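# Close and latch the thermal cycler lid, then start it

## Task

Bring the thermal cycler's lid down by hand, without letting it fall or bang shut, and latch it: the lid must be fully closed and its handle pressed all the way onto its stop. Then press START so that the cycler shows Running. The cycler is loose on the table: at the end it must sit within about a finger's width of its starting spot, still upright and barely rotated. The plate must stay lying flat in its block. Nothing may count as done if it only stays that way because the robot holds it. Finally release everything and move the hand away.

## Robot and tools

Robot: a single seven-joint xArm7 arm carrying a two-finger parallel gripper, plus a wrist camera. There is only one arm, so every motion argument is one row for that arm.

Frames. The scene frame has its origin on the table surface right under the arm's base; +z is up, and +y is to the left when facing along +x. Results report end_effector_position (metres) and end_effector_quat_wxyz in this frame, plus linear (m/s) and angular (rad/s) velocities. This position is the pinch point between the pads when closed, roughly 2 cm back from the fingertips; the printed value can be somewhat off, especially at long reach. Gripper axes: the fingers point along its +z and close along its y. While closing, the tips creep about 10 mm further along +z.

A row is 7 numbers, each within [-1, 1]: dx, dy, dz, rx, ry, rz, opening. The first six are an offset, not a pose, expressed in the gripper's own axes and measured from the gripper pose shown in the most recent result (before any result in the scene shows it, or for later calls within one reply, from where the hand is when the action begins). Scale: 1.0 equals 0.6 m for dx, dy, dz and 180 degrees for the rotation part; rx, ry, rz form a single rotation vector. Every row in a list is counted from that same base pose, not chained from the row before. Opening is absolute: +1 fully open (0.084 m between pads), -1 closed. All-zero offsets do not hold still; they pull the hand back to the base pose.

Tools.
- execute_actions {"actions": [...], "pictures": bool}: the list holds at most one item. Empty list: just report the state. {"rows": [[7 numbers], ...], "steps": n}: up to 15 rows and up to 15 steps of 1/30 s each (default 15); each row covers one step and the last row repeats to fill. {"steps": n} without rows: a wait of up to 300 steps counted from the previous result, including your reply time. A rejected call sends nothing.
- move {"target": [7 numbers], "speed": m/s}: one row as above (offset from the last shown gripper pose), followed along a straight path lasting 0.5 to 10 s. Speed 0.002 to 0.5, default 0.25; rotation rate capped at twice that in rad/s. The opening is applied when the move starts. The path ignores obstacles, and the real hand may lag, drift, or overshoot the speed, especially with the arm nearly stretched. Its result adds a move: line with an ending (done, off_target, moving, held, fault) and any limits (paced = the commanded pose was clipped; held = some steps were blocked, after which the arm may jump faster), plus the remaining distance to target.
- wait {"seconds": 0 to 10}: let time pass with no new command.
- zoom_image {"camera", "region": [x0, y0, x1, y1]}: enlarged crop, pixel coordinates from the top-left, at most 504x504. Cameras: cam_head_left, cam_head_right, cam_wrist, each 672x504.
- read_manual {"section": "licences"}: licence text only.


Control behaviour. Each step the commanded pose is limited to 70 mm and 16 degrees away from the measured pose; inverse kinematics then favours position over orientation. After an action ends the arm only continues to the last clipped pose, so check the reported pose and send the remainder. A result with nothing pending shows a Hand target line. Joints move at most 3.14 rad/s. Joint ranges (rad), base outward: -6.283..6.283, -2.059..2.094, -6.283..6.283, -0.192..3.927, -6.283..6.283, -1.693..3.142, -6.283..6.283. Time spent writing replies keeps the simulation running.

Result lines. grip_measured is the current finger opening on the same -1..1 scale; to hold something, command an opening well below it (more margin, firmer squeeze, roughly 24 N per pad max). "pose unreachable" and HELD mark steps the clearance check altered or blocked. MOTOR HOT appears from 65 °C; at 80 °C an OVER-TEMPERATURE FAULT brakes the arm until cool. A torque fault (contact torque at a joint's load limit: 46.5 N m for the first two joints, 27.9 for the next three, 18.6 for the wrist pair, including held weight) backs the joint off, freezes it for 10 s and drops the rest of the call.

Task notes. Latching needs both the lid fully down and the handle fully onto its stop. If the lid is down but not latched, swing the handle fully up (the lid may rise with it) and then down onto its stop while keeping hold. START only works on a latched lid. The hand can grip plates, blocks or reservoirs only across their width, on the body above any flange; pads jammed over a flange may stay stuck.

Things to avoid. Pressing into something rigid keeps building force while the hand is short of its target; zero rows won't relieve it, retreating will. Soft or movable items just get pushed along. Approach contacts slowly and with targets barely past the surface, since speed and overshoot make hits harder. Don't drop or slam the lid, shove the cycler, tip the plate, or knock anything off the table. Avoid arm stops and prolonged holding, and finish with the gripper open and withdrawn.

Each tool is called after "Emit:" as a command line: name --argument value for each argument, lists and objects as JSON in quotes; but a table of rows of numbers goes row by row, as --pt "numbers of a row", without its own name.

## Session

Emit:
execute_actions --actions '[]'

Scene clock: 0.00 s of 7800.00 s.
end_effector_position=(+0.7283, +0.3152, +0.3427) grip_measured=+1.00 end_effector_quat_wxyz=(-0.258, +0.947, -0.016, +0.189) end_effector_velocity=(+0.000, +0.000, +0.001) end_effector_angular_velocity=(+0.000, -0.002, +0.000)
Joint positions: [ 0.485  0.76  -0.001  2.148  0.43   0.854  0.171  0.084]
Joint velocities: [ 0.001 -0.    -0.001  0.002  0.     0.    -0.    -0.   ]
Motor temperatures (°C, as the motors report them): [37 38 38 34 40 45 40]
Hand target: +0.728, +0.315, +0.343; -0.258, +0.947, -0.016, +0.189

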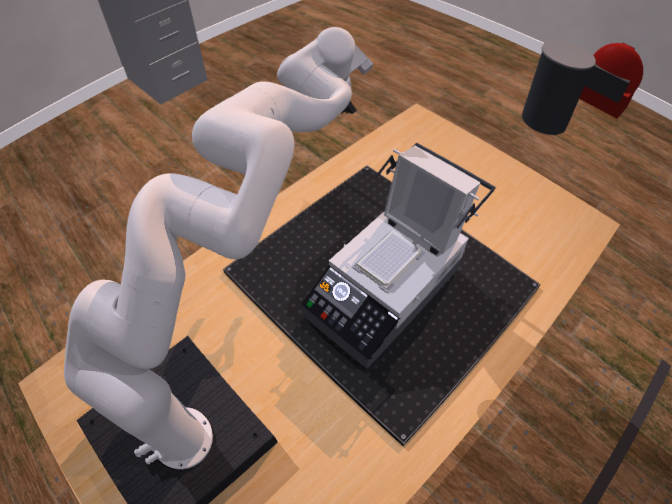

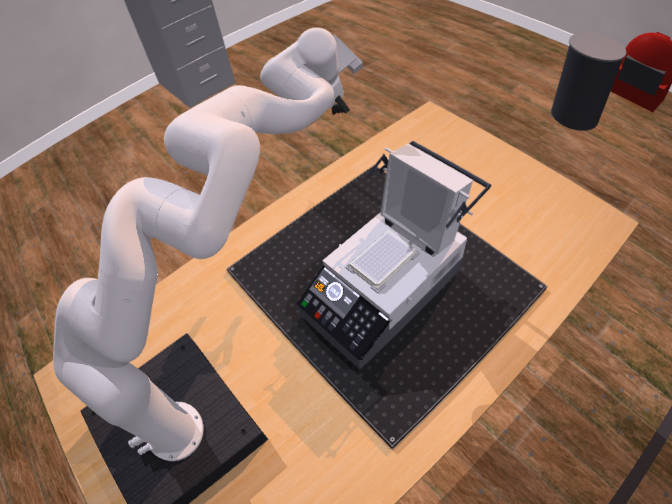

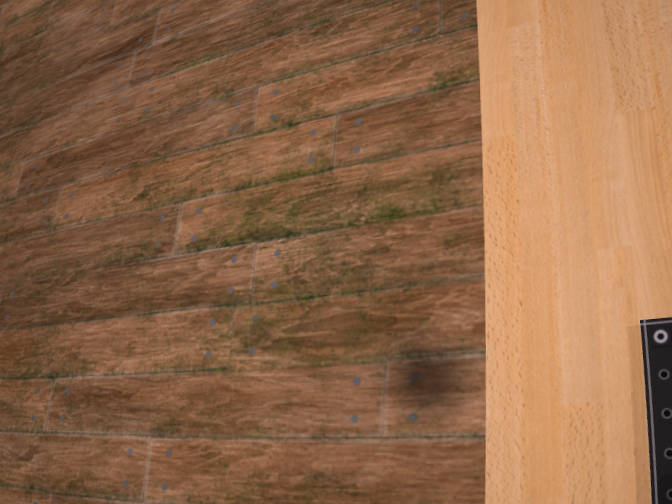

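Emit:
zoom_image --camera "cam_head_left" --region '[290,130,520,370]'

Emit:
move --target '[-0.187,0.113,-0.585,-0.168,-0.123,-0.01,1]'

Region (290, 130, 520, 370) of cam_head_left's 672x504 image, scaled by 2.100, with more detail than that image has; it fills the left 483 columns of this view, and the rest is white.

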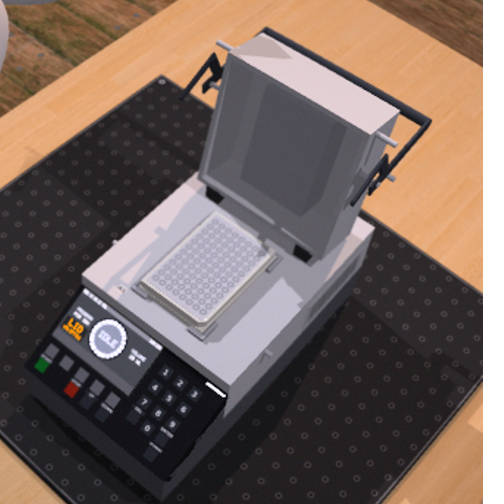

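Scene clock: 4.97 s of 7800.00 s.
end_effector_position=(+0.5007, +0.1032, +0.5499) grip_measured=+1.00 end_effector_quat_wxyz=(+0.001, +1.000, +0.001, -0.002) end_effector_velocity=(-0.001, -0.001, +0.002) end_effector_angular_velocity=(-0.002, +0.002, -0.000)
Joint positions: [ 0.455  0.341 -0.133  2.367  0.027  2.01   0.198  0.084]
Joint velocities: [-0.002  0.007 -0.001  0.017 -0.001  0.012 -0.001 -0.   ]
Motor temperatures (°C, as the motors report them): [37 38 38 34 40 45 40]
Hand target: +0.501, +0.103, +0.550; +0.001, +1.000, +0.001, -0.002
Off the commanded pose: 0.002 m, 0 deg.
move: done

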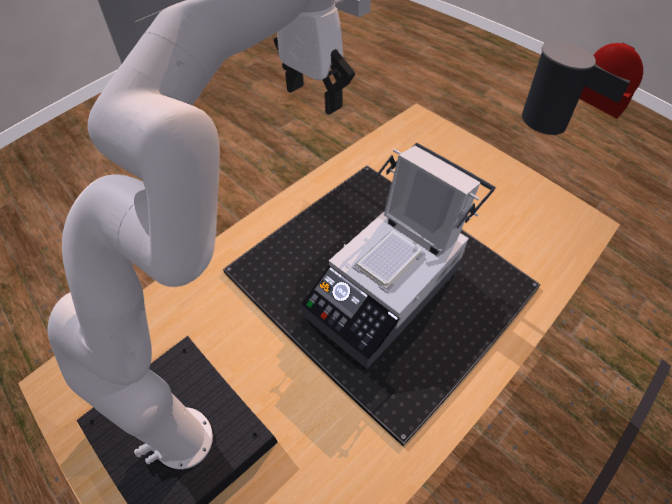

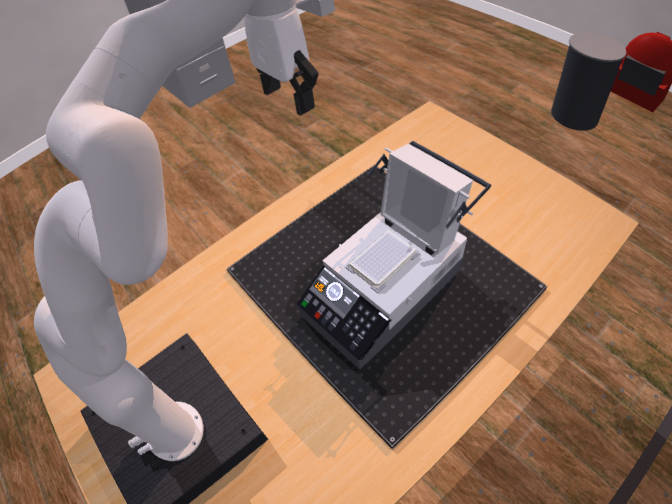

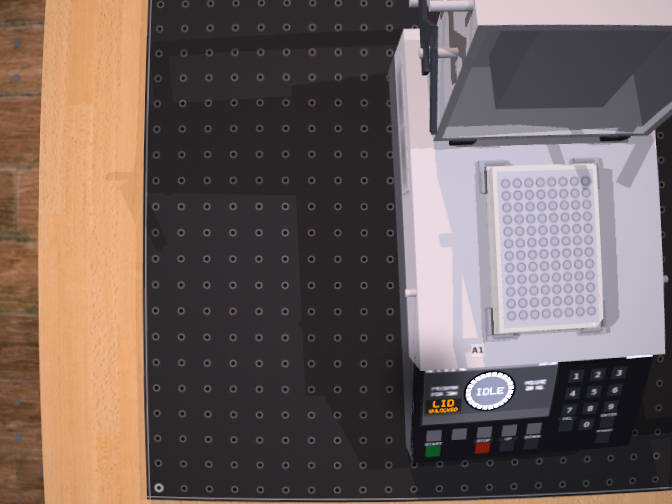

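Emit:
move --target '[0.2,0.3,0,0,0,0,1]'

Scene clock: 7.17 s of 7800.00 s.
end_effector_position=(+0.6195, -0.0768, +0.5498) grip_measured=+1.00 end_effector_quat_wxyz=(+0.018, +0.991, +0.002, +0.134) end_effector_velocity=(+0.001, -0.003, -0.002) end_effector_angular_velocity=(-0.006, +0.001, -0.002)
Joint positions: [ 0.088  0.605 -0.177  2.709  0.109  1.809 -0.148  0.084]
Joint velocities: [-0.006  0.003  0.013 -0.002 -0.015 -0.005 -0.002  0.   ]
Motor temperatures (°C, as the motors report them): [37 38 38 35 40 45 40]
Hand target: +0.620, -0.077, +0.550; +0.018, +0.991, +0.001, +0.134
Off the commanded pose: 0.002 m, 16 deg.
elbow stopped short: the move would have taken joint 4 (elbow) straighter than the controller allows; a more bent joint 4 avoids this.
move: off_target

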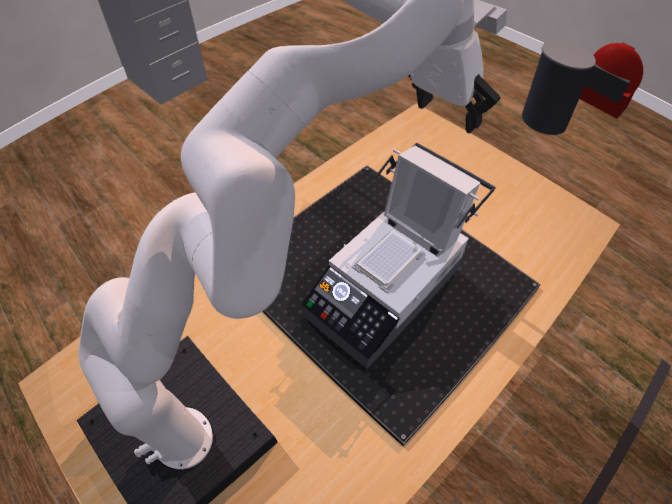

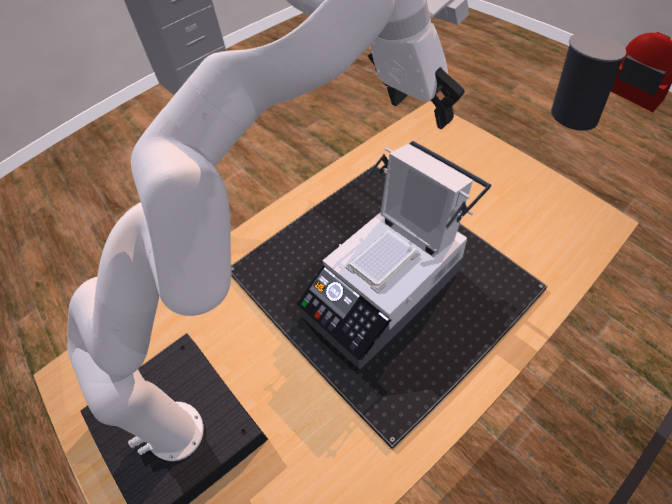

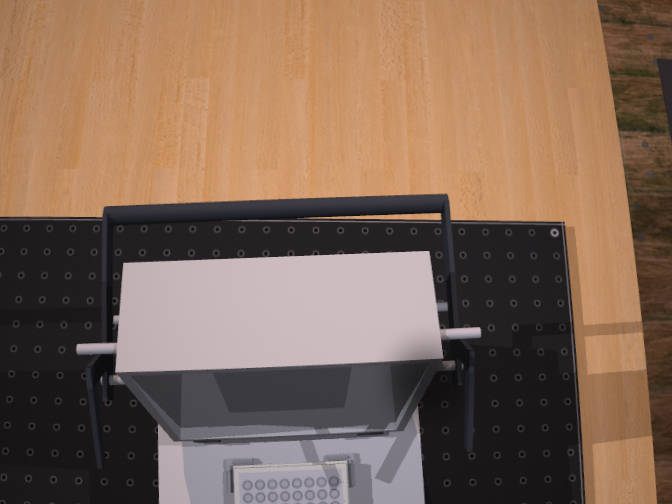

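Emit:
move --target '[0.117,-0.103,0.2,0,0,-0.5,1]'

Scene clock: 17.47 s of 7800.00 s.
end_effector_position=(+0.7182, -0.0196, +0.4502) grip_measured=+1.00 end_effector_quat_wxyz=(+0.130, +0.697, +0.698, +0.105) end_effector_velocity=(+0.000, +0.000, -0.001) end_effector_angular_velocity=(-0.004, +0.001, +0.009)
Joint positions: [ 0.146  0.814 -0.025  2.709 -0.026  1.537 -1.589  0.084]
Joint velocities: [ 0.001  0.001 -0.003 -0.001  0.002 -0.002 -0.01  -0.   ]
Motor temperatures (°C, as the motors report them): [37 39 38 35 40 45 40]
Hand target: +0.718, -0.019, +0.450; +0.130, +0.696, +0.698, +0.104
Off the commanded pose: 0.001 m, 4 deg.
elbow stopped short: the move would have taken joint 4 (elbow) straighter than the controller allows; a more bent joint 4 avoids this.
After step 90, 3.70 s passed at rest.
move: off_target

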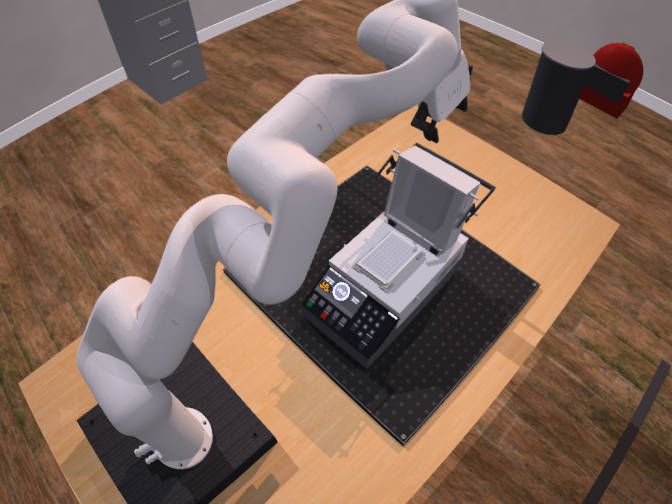

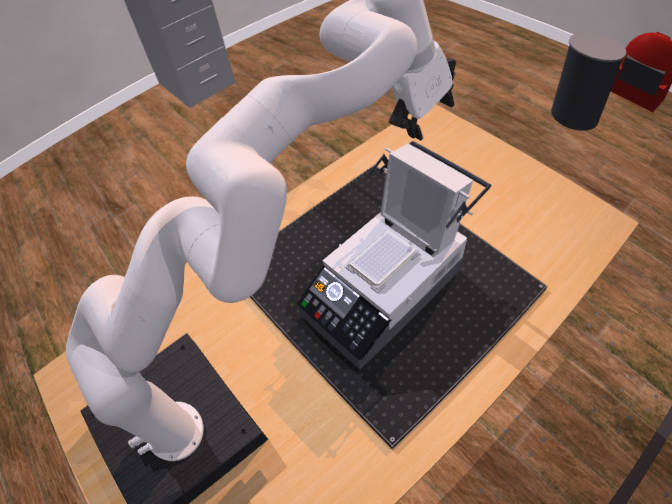

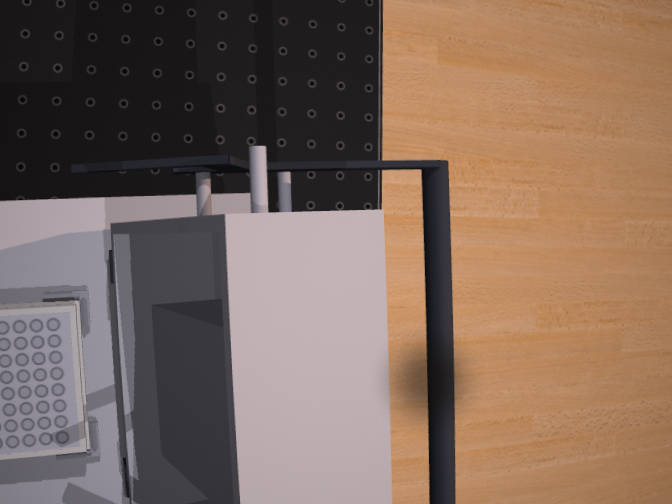

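Emit:
move --target '[0.01,0.022,0.161,0,0,0,-0.45]' --speed 0.1

Scene clock: 22.27 s of 7800.00 s.
end_effector_position=(+0.7618, -0.0174, +0.3639) grip_measured=-0.47 end_effector_quat_wxyz=(+0.131, +0.697, +0.698, +0.106) end_effector_velocity=(+0.002, +0.000, +0.001) end_effector_angular_velocity=(+0.001, -0.004, +0.000)
Joint positions: [ 0.146  0.944 -0.025  2.673 -0.026  1.368 -1.58   0.024]
Joint velocities: [-0.001  0.058  0.001  0.107  0.001  0.044 -0.001  0.   ]
Motor temperatures (°C, as the motors report them): [37 39 38 35 40 45 40]
Hand target: +0.762, -0.017, +0.363; +0.130, +0.697, +0.698, +0.105
Off the commanded pose: 0.001 m, 0 deg.
After step 90, 0.47 s passed at rest.
move: done

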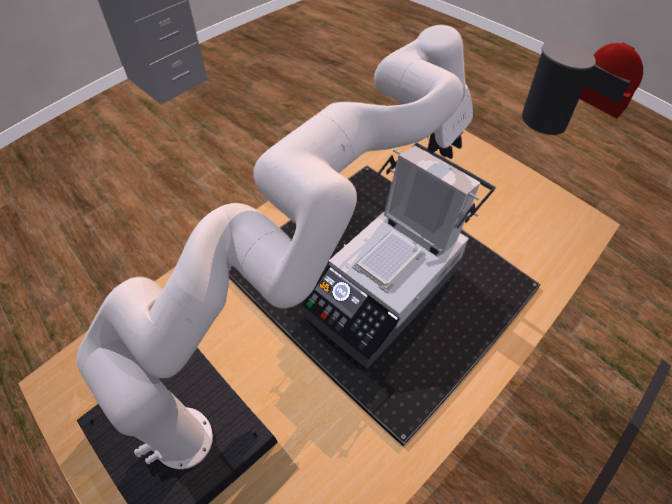

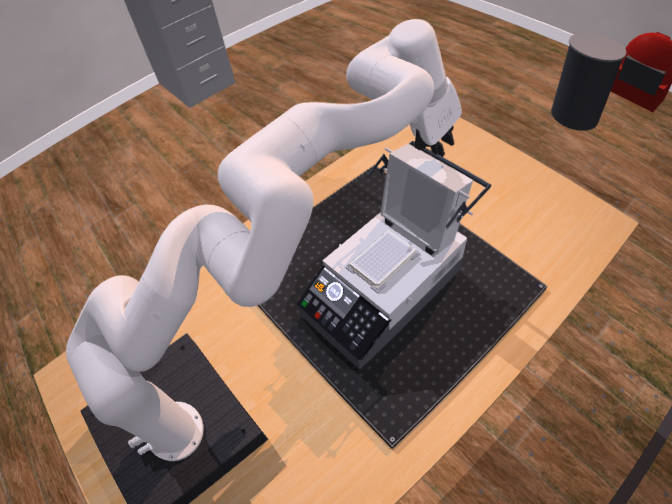

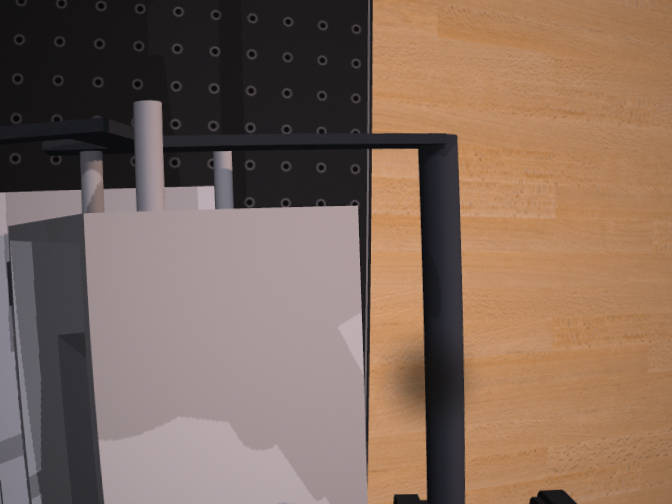

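Emit:
move --target '[0,-0.004,0.035,0,0,0,-0.62]' --speed 0.05

Emit:
zoom_image --camera "cam_head_right" --region '[370,100,510,230]'

Scene clock: 25.60 s of 7800.00 s.
end_effector_position=(+0.7665, -0.0182, +0.3438) grip_measured=-0.64 end_effector_quat_wxyz=(+0.130, +0.697, +0.697, +0.105) end_effector_velocity=(+0.001, +0.000, +0.002) end_effector_angular_velocity=(+0.000, -0.017, +0.000)
Joint positions: [ 0.146  0.907 -0.024  2.548 -0.028  1.28  -1.578  0.016]
Joint velocities: [ 0.001 -0.051 -0.    -0.094 -0.    -0.06   0.001  0.   ]
Motor temperatures (°C, as the motors report them): [37 39 38 36 40 45 40]
Hand target: +0.766, -0.018, +0.343; +0.131, +0.697, +0.697, +0.105
Off the commanded pose: 0.001 m, 0 deg.
move: done

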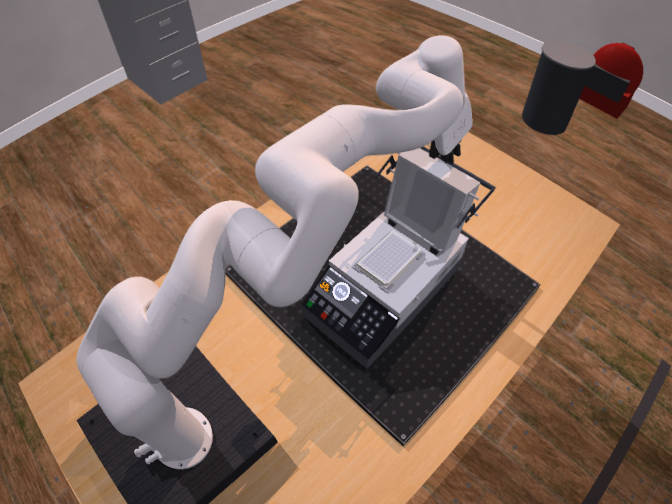

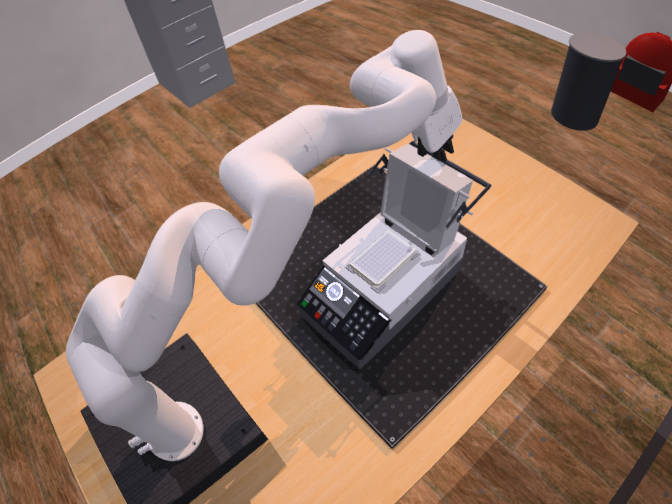

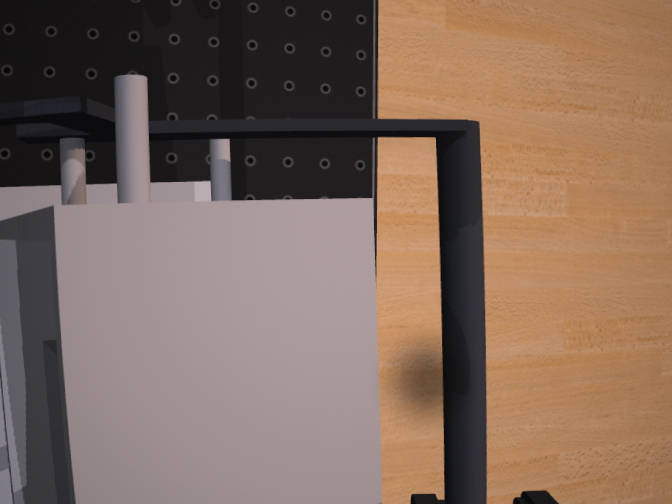

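Region (370, 100, 510, 230) of cam_head_right's 672x504 image, scaled by 3.600, with more detail than that image has; it fills the top 468 rows of this view, and the rest is white.

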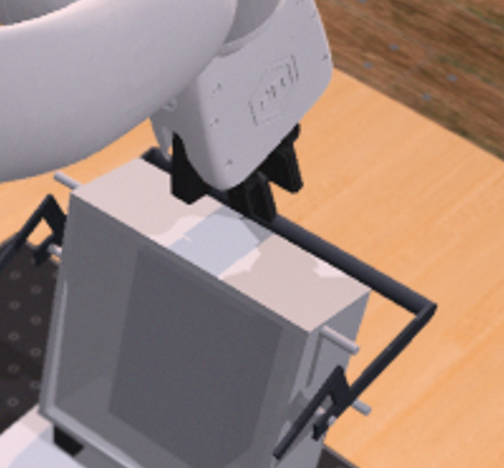

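Emit:
move --target '[0,0,0.055,0,0,0,-0.62]' --speed 0.025

Emit:
zoom_image --camera "cam_head_right" --region '[370,100,510,230]'

Scene clock: 28.50 s of 7800.00 s.
end_effector_position=(+0.7772, -0.0195, +0.3128) grip_measured=-0.64 end_effector_quat_wxyz=(+0.130, +0.697, +0.697, +0.105) end_effector_velocity=(+0.000, -0.000, -0.001) end_effector_angular_velocity=(-0.000, +0.001, +0.000)
Joint positions: [ 0.143  0.959 -0.024  2.55  -0.027  1.23  -1.579  0.016]
Joint velocities: [-0.     0.005 -0.     0.006  0.     0.002 -0.     0.   ]
Motor temperatures (°C, as the motors report them): [37 39 38 36 40 45 40]
Hand target: +0.777, -0.019, +0.313; +0.130, +0.697, +0.697, +0.105
Off the commanded pose: 0.000 m, 0 deg.
move: done

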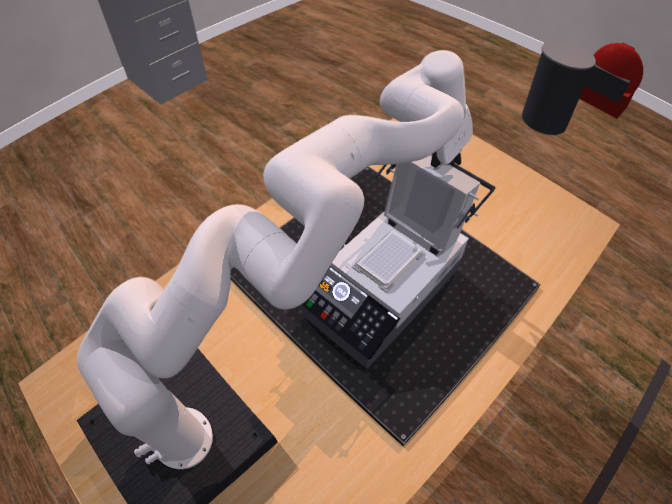

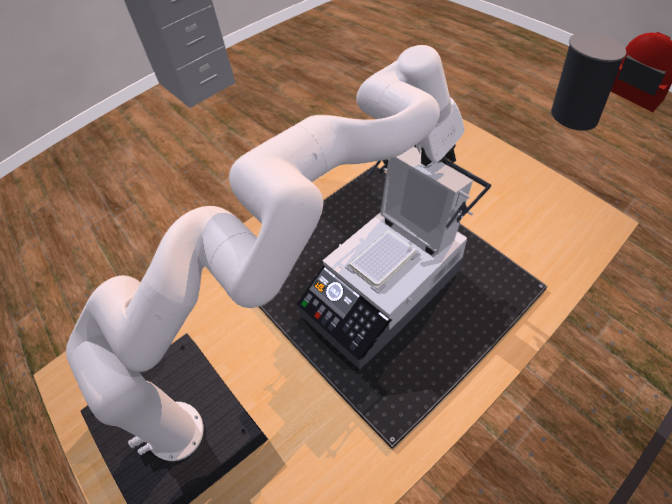

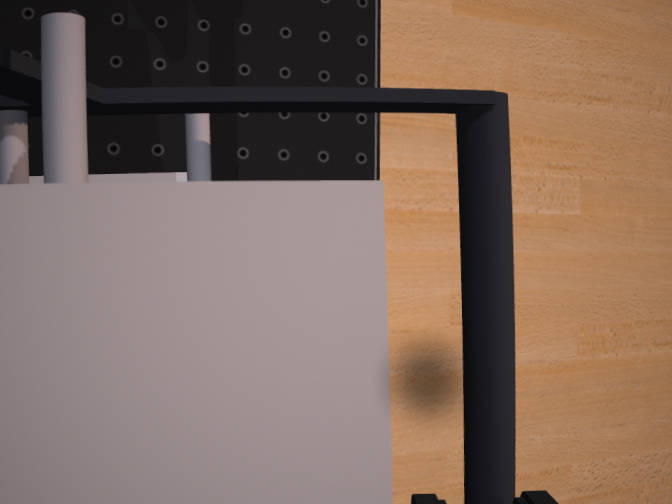

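Region (370, 100, 510, 230) of cam_head_right's 672x504 image, scaled by 3.600, with more detail than that image has; it fills the top 468 rows of this view, and the rest is white.

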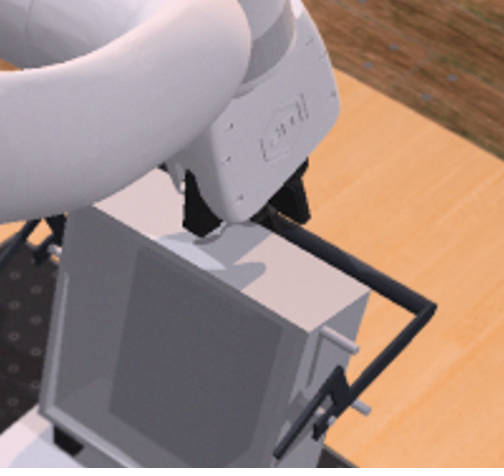

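Emit:
move --target '[0,0,0.029,0,0,0,-0.62]' --speed 0.025

Emit:
move --target '[0,0,0,0,0,0,-0.85]'

Scene clock: 30.33 s of 7800.00 s.
end_effector_position=(+0.7839, -0.0200, +0.3051) grip_measured=-0.64 end_effector_quat_wxyz=(+0.135, +0.696, +0.697, +0.110) end_effector_velocity=(+0.001, -0.000, +0.000) end_effector_angular_velocity=(-0.000, -0.004, -0.000)
Joint positions: [ 0.141  0.99  -0.024  2.577 -0.026  1.213 -1.579  0.016]
Joint velocities: [-0.001  0.011  0.     0.019 -0.     0.004  0.    -0.   ]
Motor temperatures (°C, as the motors report them): [37 39 38 36 40 45 40]
Hand target: +0.783, -0.020, +0.296; +0.130, +0.697, +0.697, +0.105
Off the commanded pose: 0.009 m, 1 deg.
move: off_target

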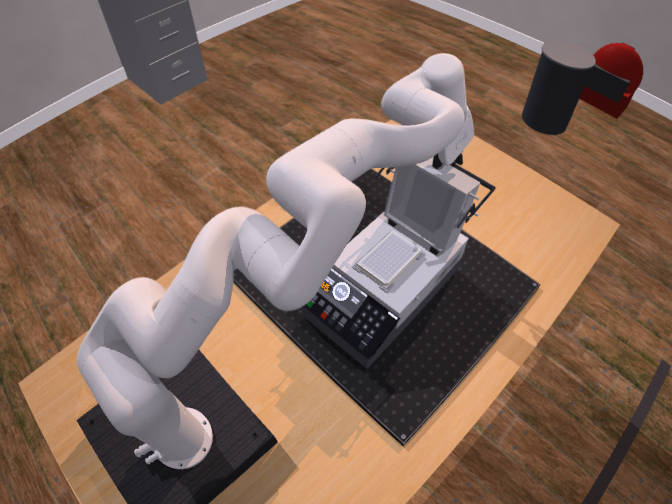

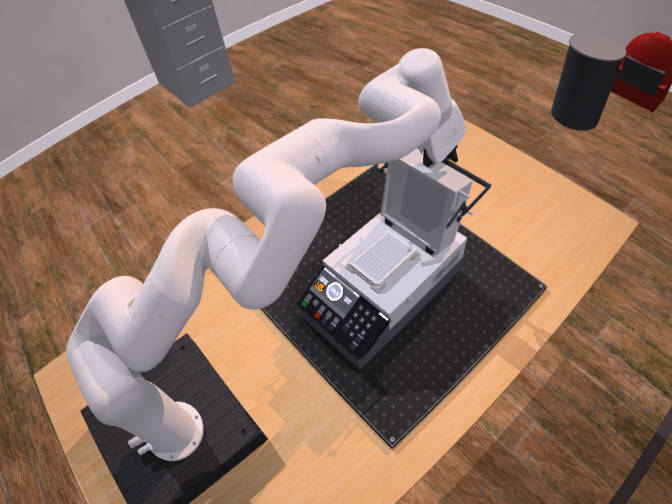

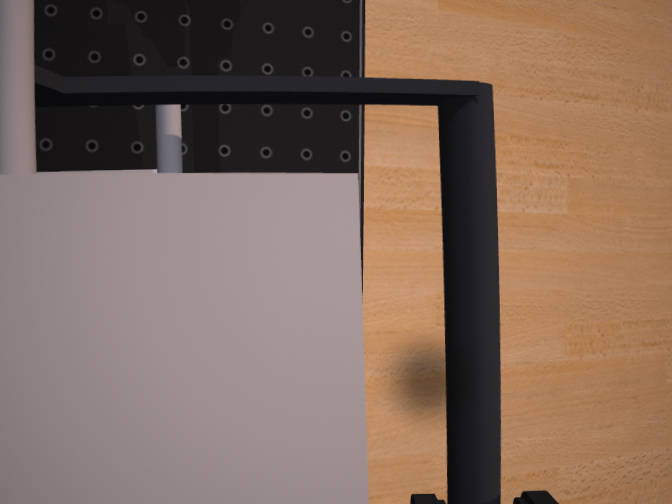

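Scene clock: 30.83 s of 7800.00 s.
end_effector_position=(+0.7839, -0.0200, +0.3053) grip_measured=-0.77 end_effector_quat_wxyz=(+0.135, +0.696, +0.697, +0.110) end_effector_velocity=(-0.000, -0.000, -0.001) end_effector_angular_velocity=(-0.001, +0.002, -0.000)
Joint positions: [ 0.141  0.99  -0.024  2.577 -0.026  1.213 -1.579  0.01 ]
Joint velocities: [ 0.    -0.     0.    -0.001 -0.001  0.001  0.    -0.   ]
Motor temperatures (°C, as the motors report them): [37 39 38 36 40 45 40]
Hand target: +0.784, -0.020, +0.305; +0.135, +0.696, +0.697, +0.110
Off the commanded pose: 0.000 m, 0 deg.
move: done

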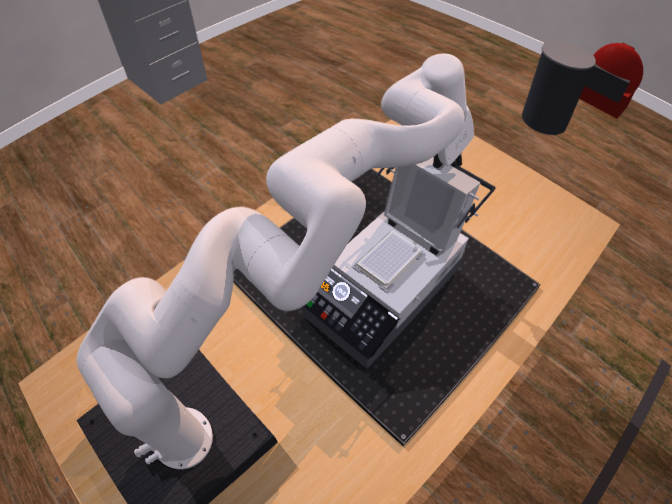

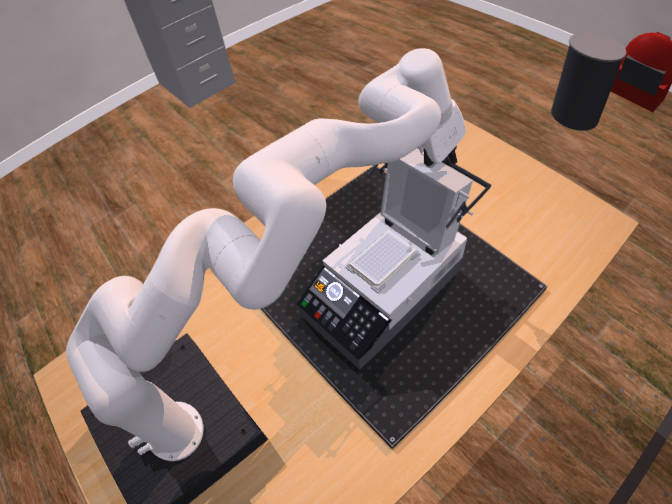

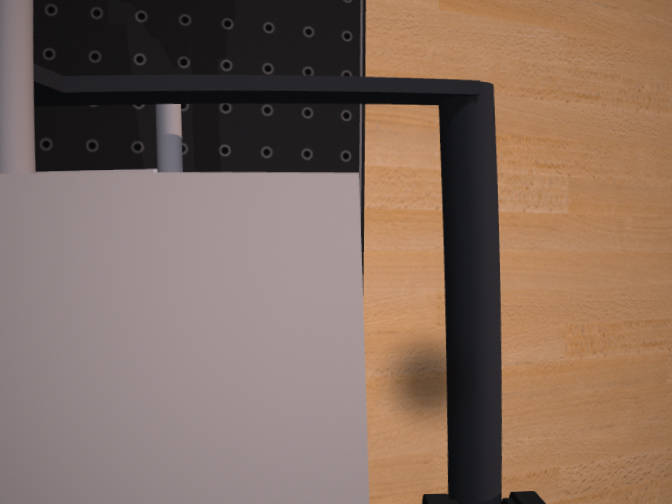

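Emit:
move --target '[0,-0.055,-0.06,0,0,0,-1]' --speed 0.04

Scene clock: 35.07 s of 7800.00 s.
end_effector_position=(+0.7408, -0.0200, +0.3275) grip_measured=-0.78 end_effector_quat_wxyz=(+0.135, +0.697, +0.696, +0.109) end_effector_velocity=(-0.001, +0.001, -0.000) end_effector_angular_velocity=(+0.001, +0.000, +0.000)
Joint positions: [ 0.15   0.66  -0.028  2.07  -0.034  1.037 -1.571  0.01 ]
Joint velocities: [ 0.001 -0.008 -0.    -0.013  0.001 -0.005  0.    -0.   ]
Motor temperatures (°C, as the motors report them): [37 39 38 36 40 45 40]
Hand target: +0.741, -0.019, +0.328; +0.135, +0.696, +0.696, +0.110
Off the commanded pose: 0.001 m, 0 deg.
move: done

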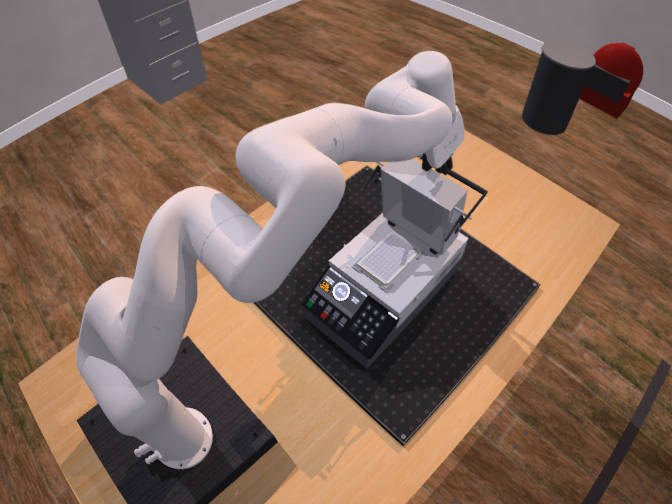

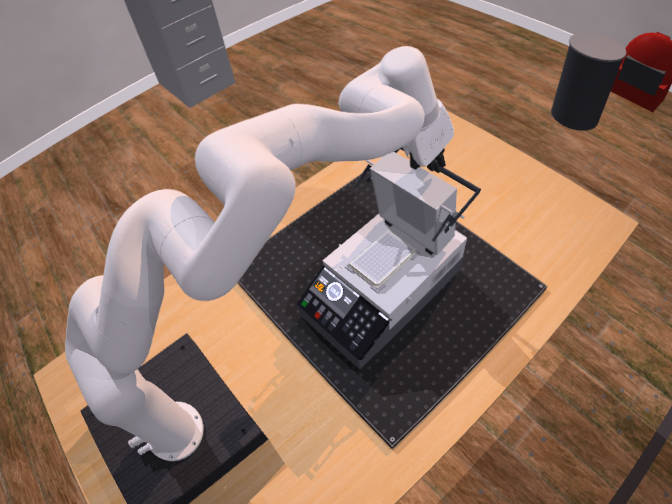

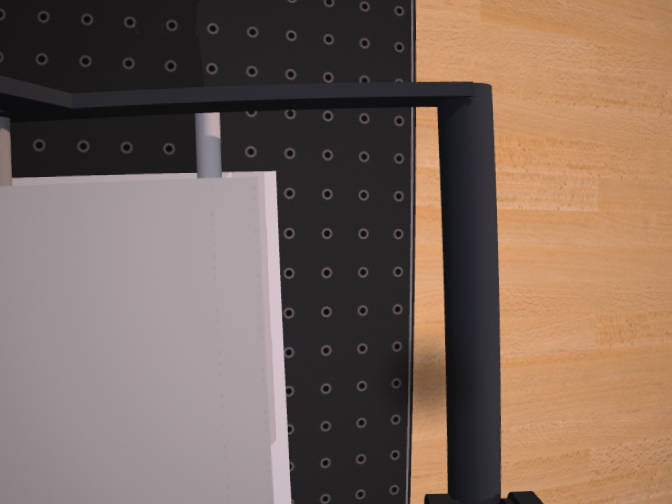

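Emit:
move --target '[0,-0.095,-0.058,0.05,0,0,-1]' --speed 0.05

Scene clock: 38.33 s of 7800.00 s.
end_effector_position=(+0.6756, -0.0188, +0.3409) grip_measured=-1.00 end_effector_quat_wxyz=(+0.080, +0.705, +0.702, +0.054) end_effector_velocity=(-0.002, +0.000, -0.001) end_effector_angular_velocity=(-0.000, +0.006, +0.001)
Joint positions: [ 0.155  0.516 -0.028  1.94  -0.038  1.208 -1.568  0.   ]
Joint velocities: [ 0.001 -0.001  0.    -0.004 -0.001  0.003  0.     0.   ]
Motor temperatures (°C, as the motors report them): [37 39 38 36 40 45 40]
Hand target: +0.675, -0.019, +0.341; +0.080, +0.705, +0.703, +0.054
Off the commanded pose: 0.000 m, 0 deg.
move: done

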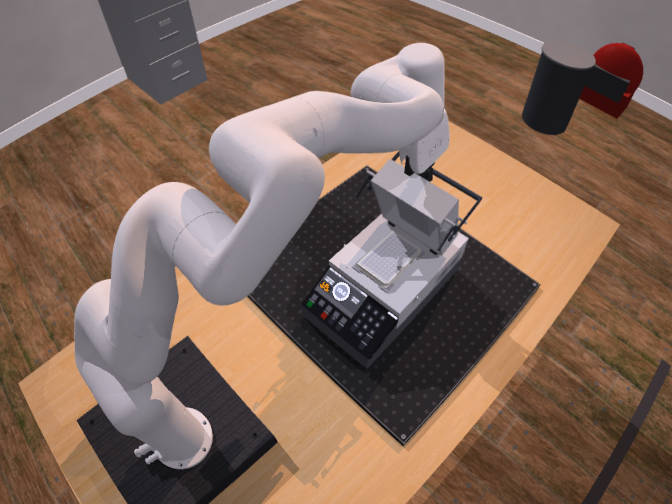

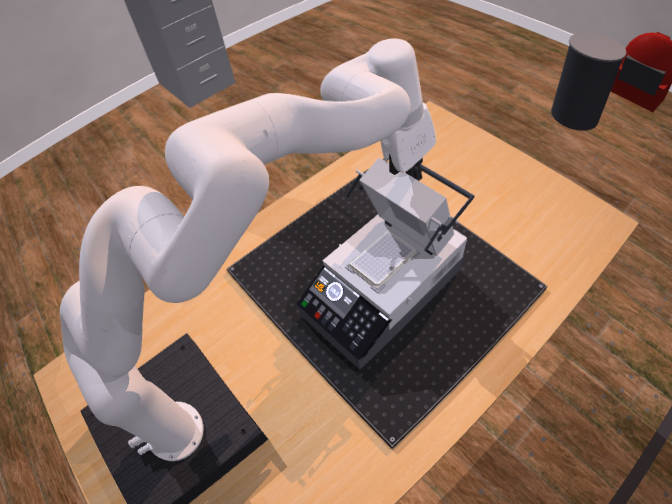

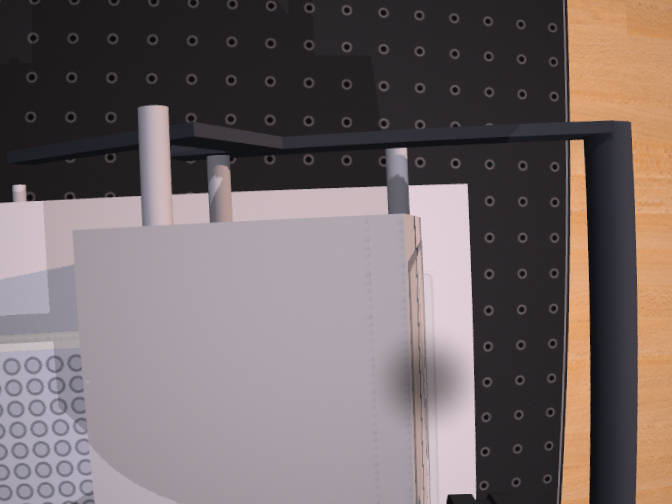

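Emit:
move --target '[0,0.062,-0.008,0,0,0,-0.3]' --speed 0.06

Scene clock: 40.73 s of 7800.00 s.
end_effector_position=(+0.7110, -0.0187, +0.3525) grip_measured=-0.32 end_effector_quat_wxyz=(+0.081, +0.705, +0.703, +0.055) end_effector_velocity=(+0.001, +0.001, +0.001) end_effector_angular_velocity=(+0.000, +0.007, +0.000)
Joint positions: [ 0.151  0.729 -0.027  2.32  -0.032  1.374 -1.575  0.03 ]
Joint velocities: [-0.     0.027  0.001  0.052  0.001  0.032 -0.001 -0.   ]
Motor temperatures (°C, as the motors report them): [37 39 38 36 40 45 40]
Hand target: +0.711, -0.019, +0.353; +0.080, +0.705, +0.703, +0.055
Off the commanded pose: 0.000 m, 0 deg.
move: done

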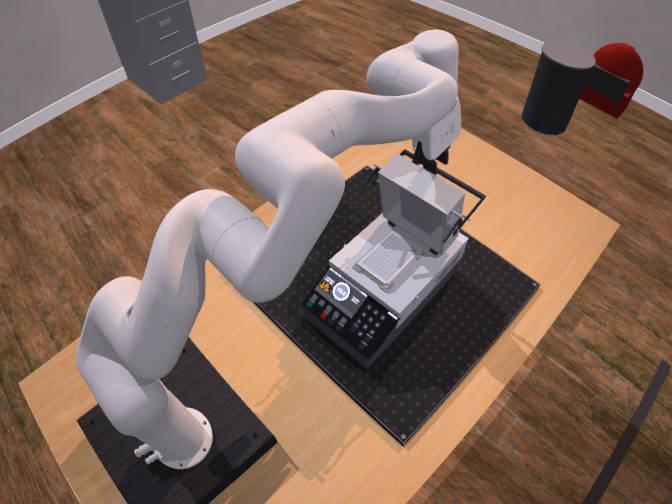

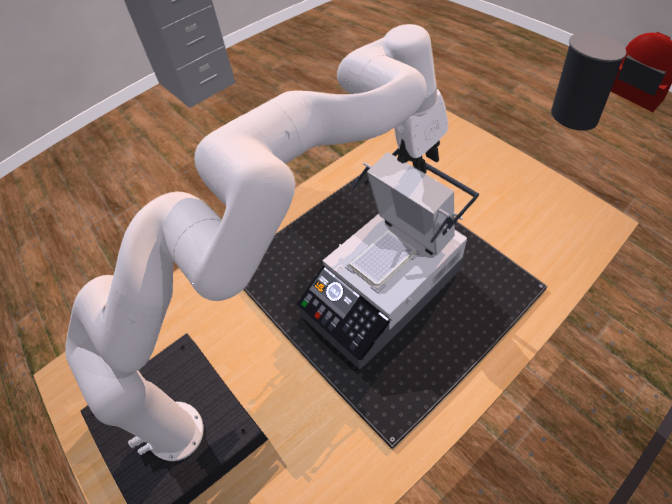

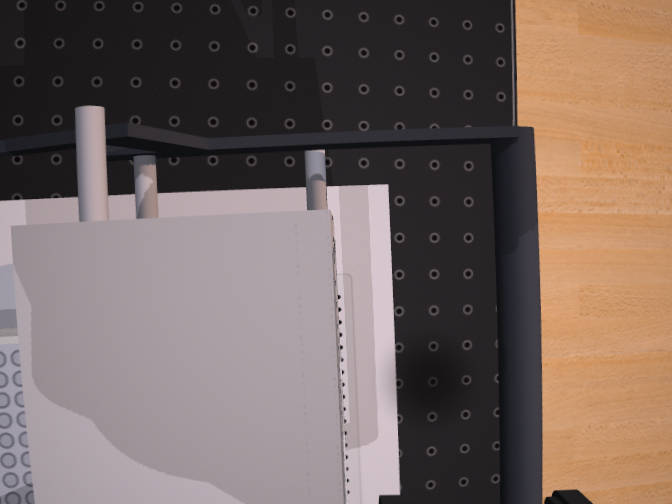

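Emit:
execute_actions --actions '[]'

Scene clock: 41.40 s of 7800.00 s.
end_effector_position=(+0.7111, -0.0187, +0.3526) grip_measured=-0.32 end_effector_quat_wxyz=(+0.080, +0.705, +0.703, +0.055) end_effector_velocity=(-0.000, -0.000, +0.001) end_effector_angular_velocity=(+0.000, -0.002, -0.000)
Joint positions: [ 0.151  0.731 -0.026  2.325 -0.032  1.377 -1.575  0.03 ]
Joint velocities: [-0.    -0.001 -0.     0.001  0.001  0.    -0.    -0.   ]
Motor temperatures (°C, as the motors report them): [37 39 38 36 40 45 40]
Hand target: +0.711, -0.019, +0.353; +0.080, +0.705, +0.703, +0.055
Off the commanded pose: 0.000 m, 0 deg.
Steps of this call (steps 1 to 20: nothing new was sent). Readings (end_effector_position):
1: (+0.7110, -0.0187, +0.3526)
2: (+0.7111, -0.0187, +0.3526)
4: (+0.7111, -0.0187, +0.3526)
8: (+0.7111, -0.0187, +0.3526)
20: the state above

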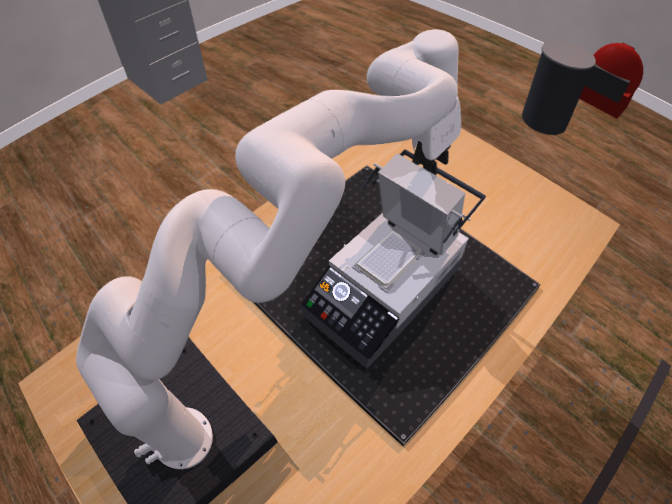

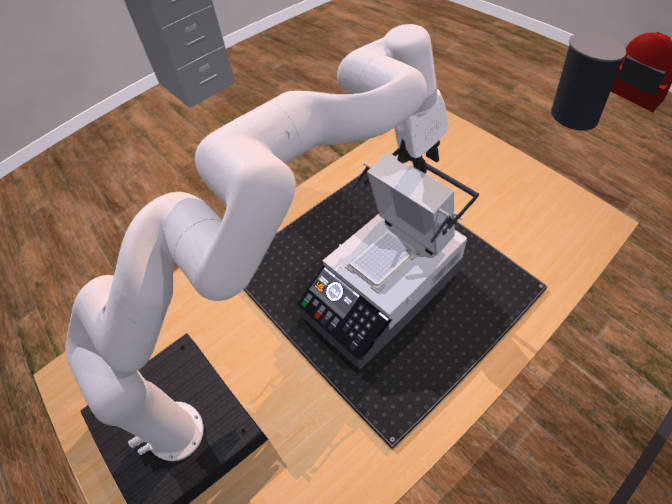

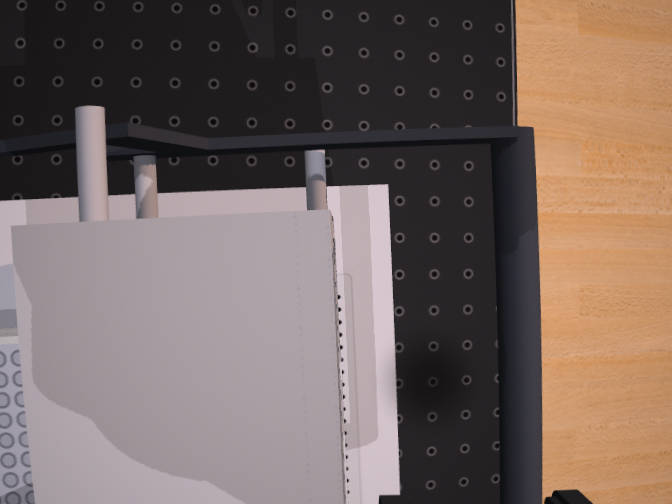

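Emit:
move --target '[0,0.028,0.03,0,0,0,-0.3]' --speed 0.05

Scene clock: 44.23 s of 7800.00 s.
end_effector_position=(+0.7305, -0.0195, +0.3377) grip_measured=-0.32 end_effector_quat_wxyz=(+0.081, +0.705, +0.703, +0.055) end_effector_velocity=(+0.002, -0.001, -0.001) end_effector_angular_velocity=(-0.001, +0.013, -0.001)
Joint positions: [ 0.145  0.901 -0.026  2.576 -0.028  1.457 -1.579  0.03 ]
Joint velocities: [-0.003  0.095 -0.     0.172  0.001  0.089 -0.003  0.   ]
Motor temperatures (°C, as the motors report them): [37 39 38 36 40 45 40]
Hand target: +0.731, -0.020, +0.338; +0.081, +0.705, +0.703, +0.055
Off the commanded pose: 0.001 m, 0 deg.
move: done

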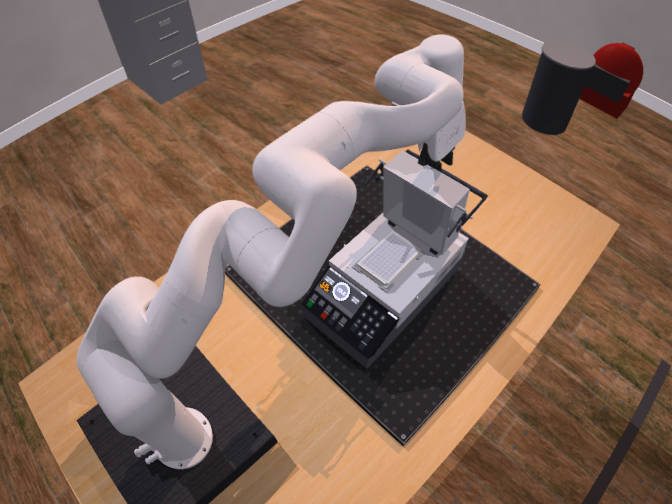

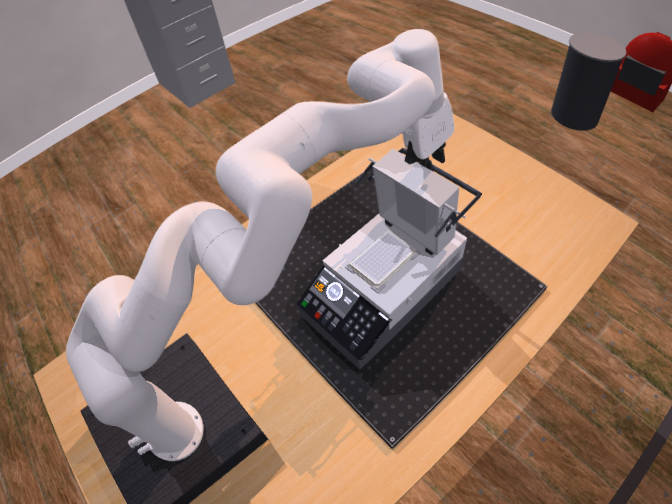

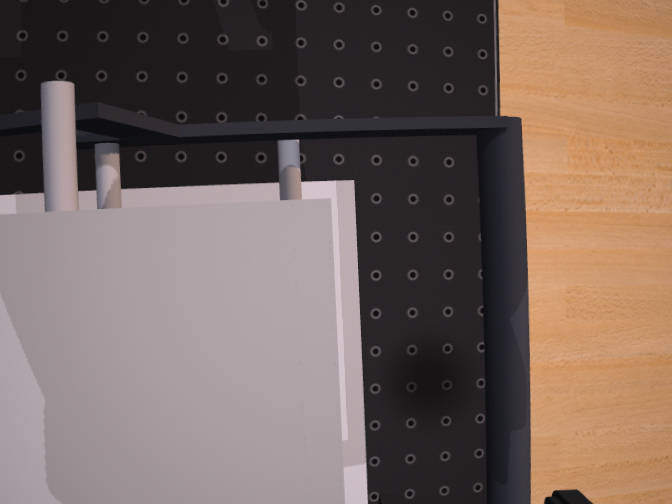

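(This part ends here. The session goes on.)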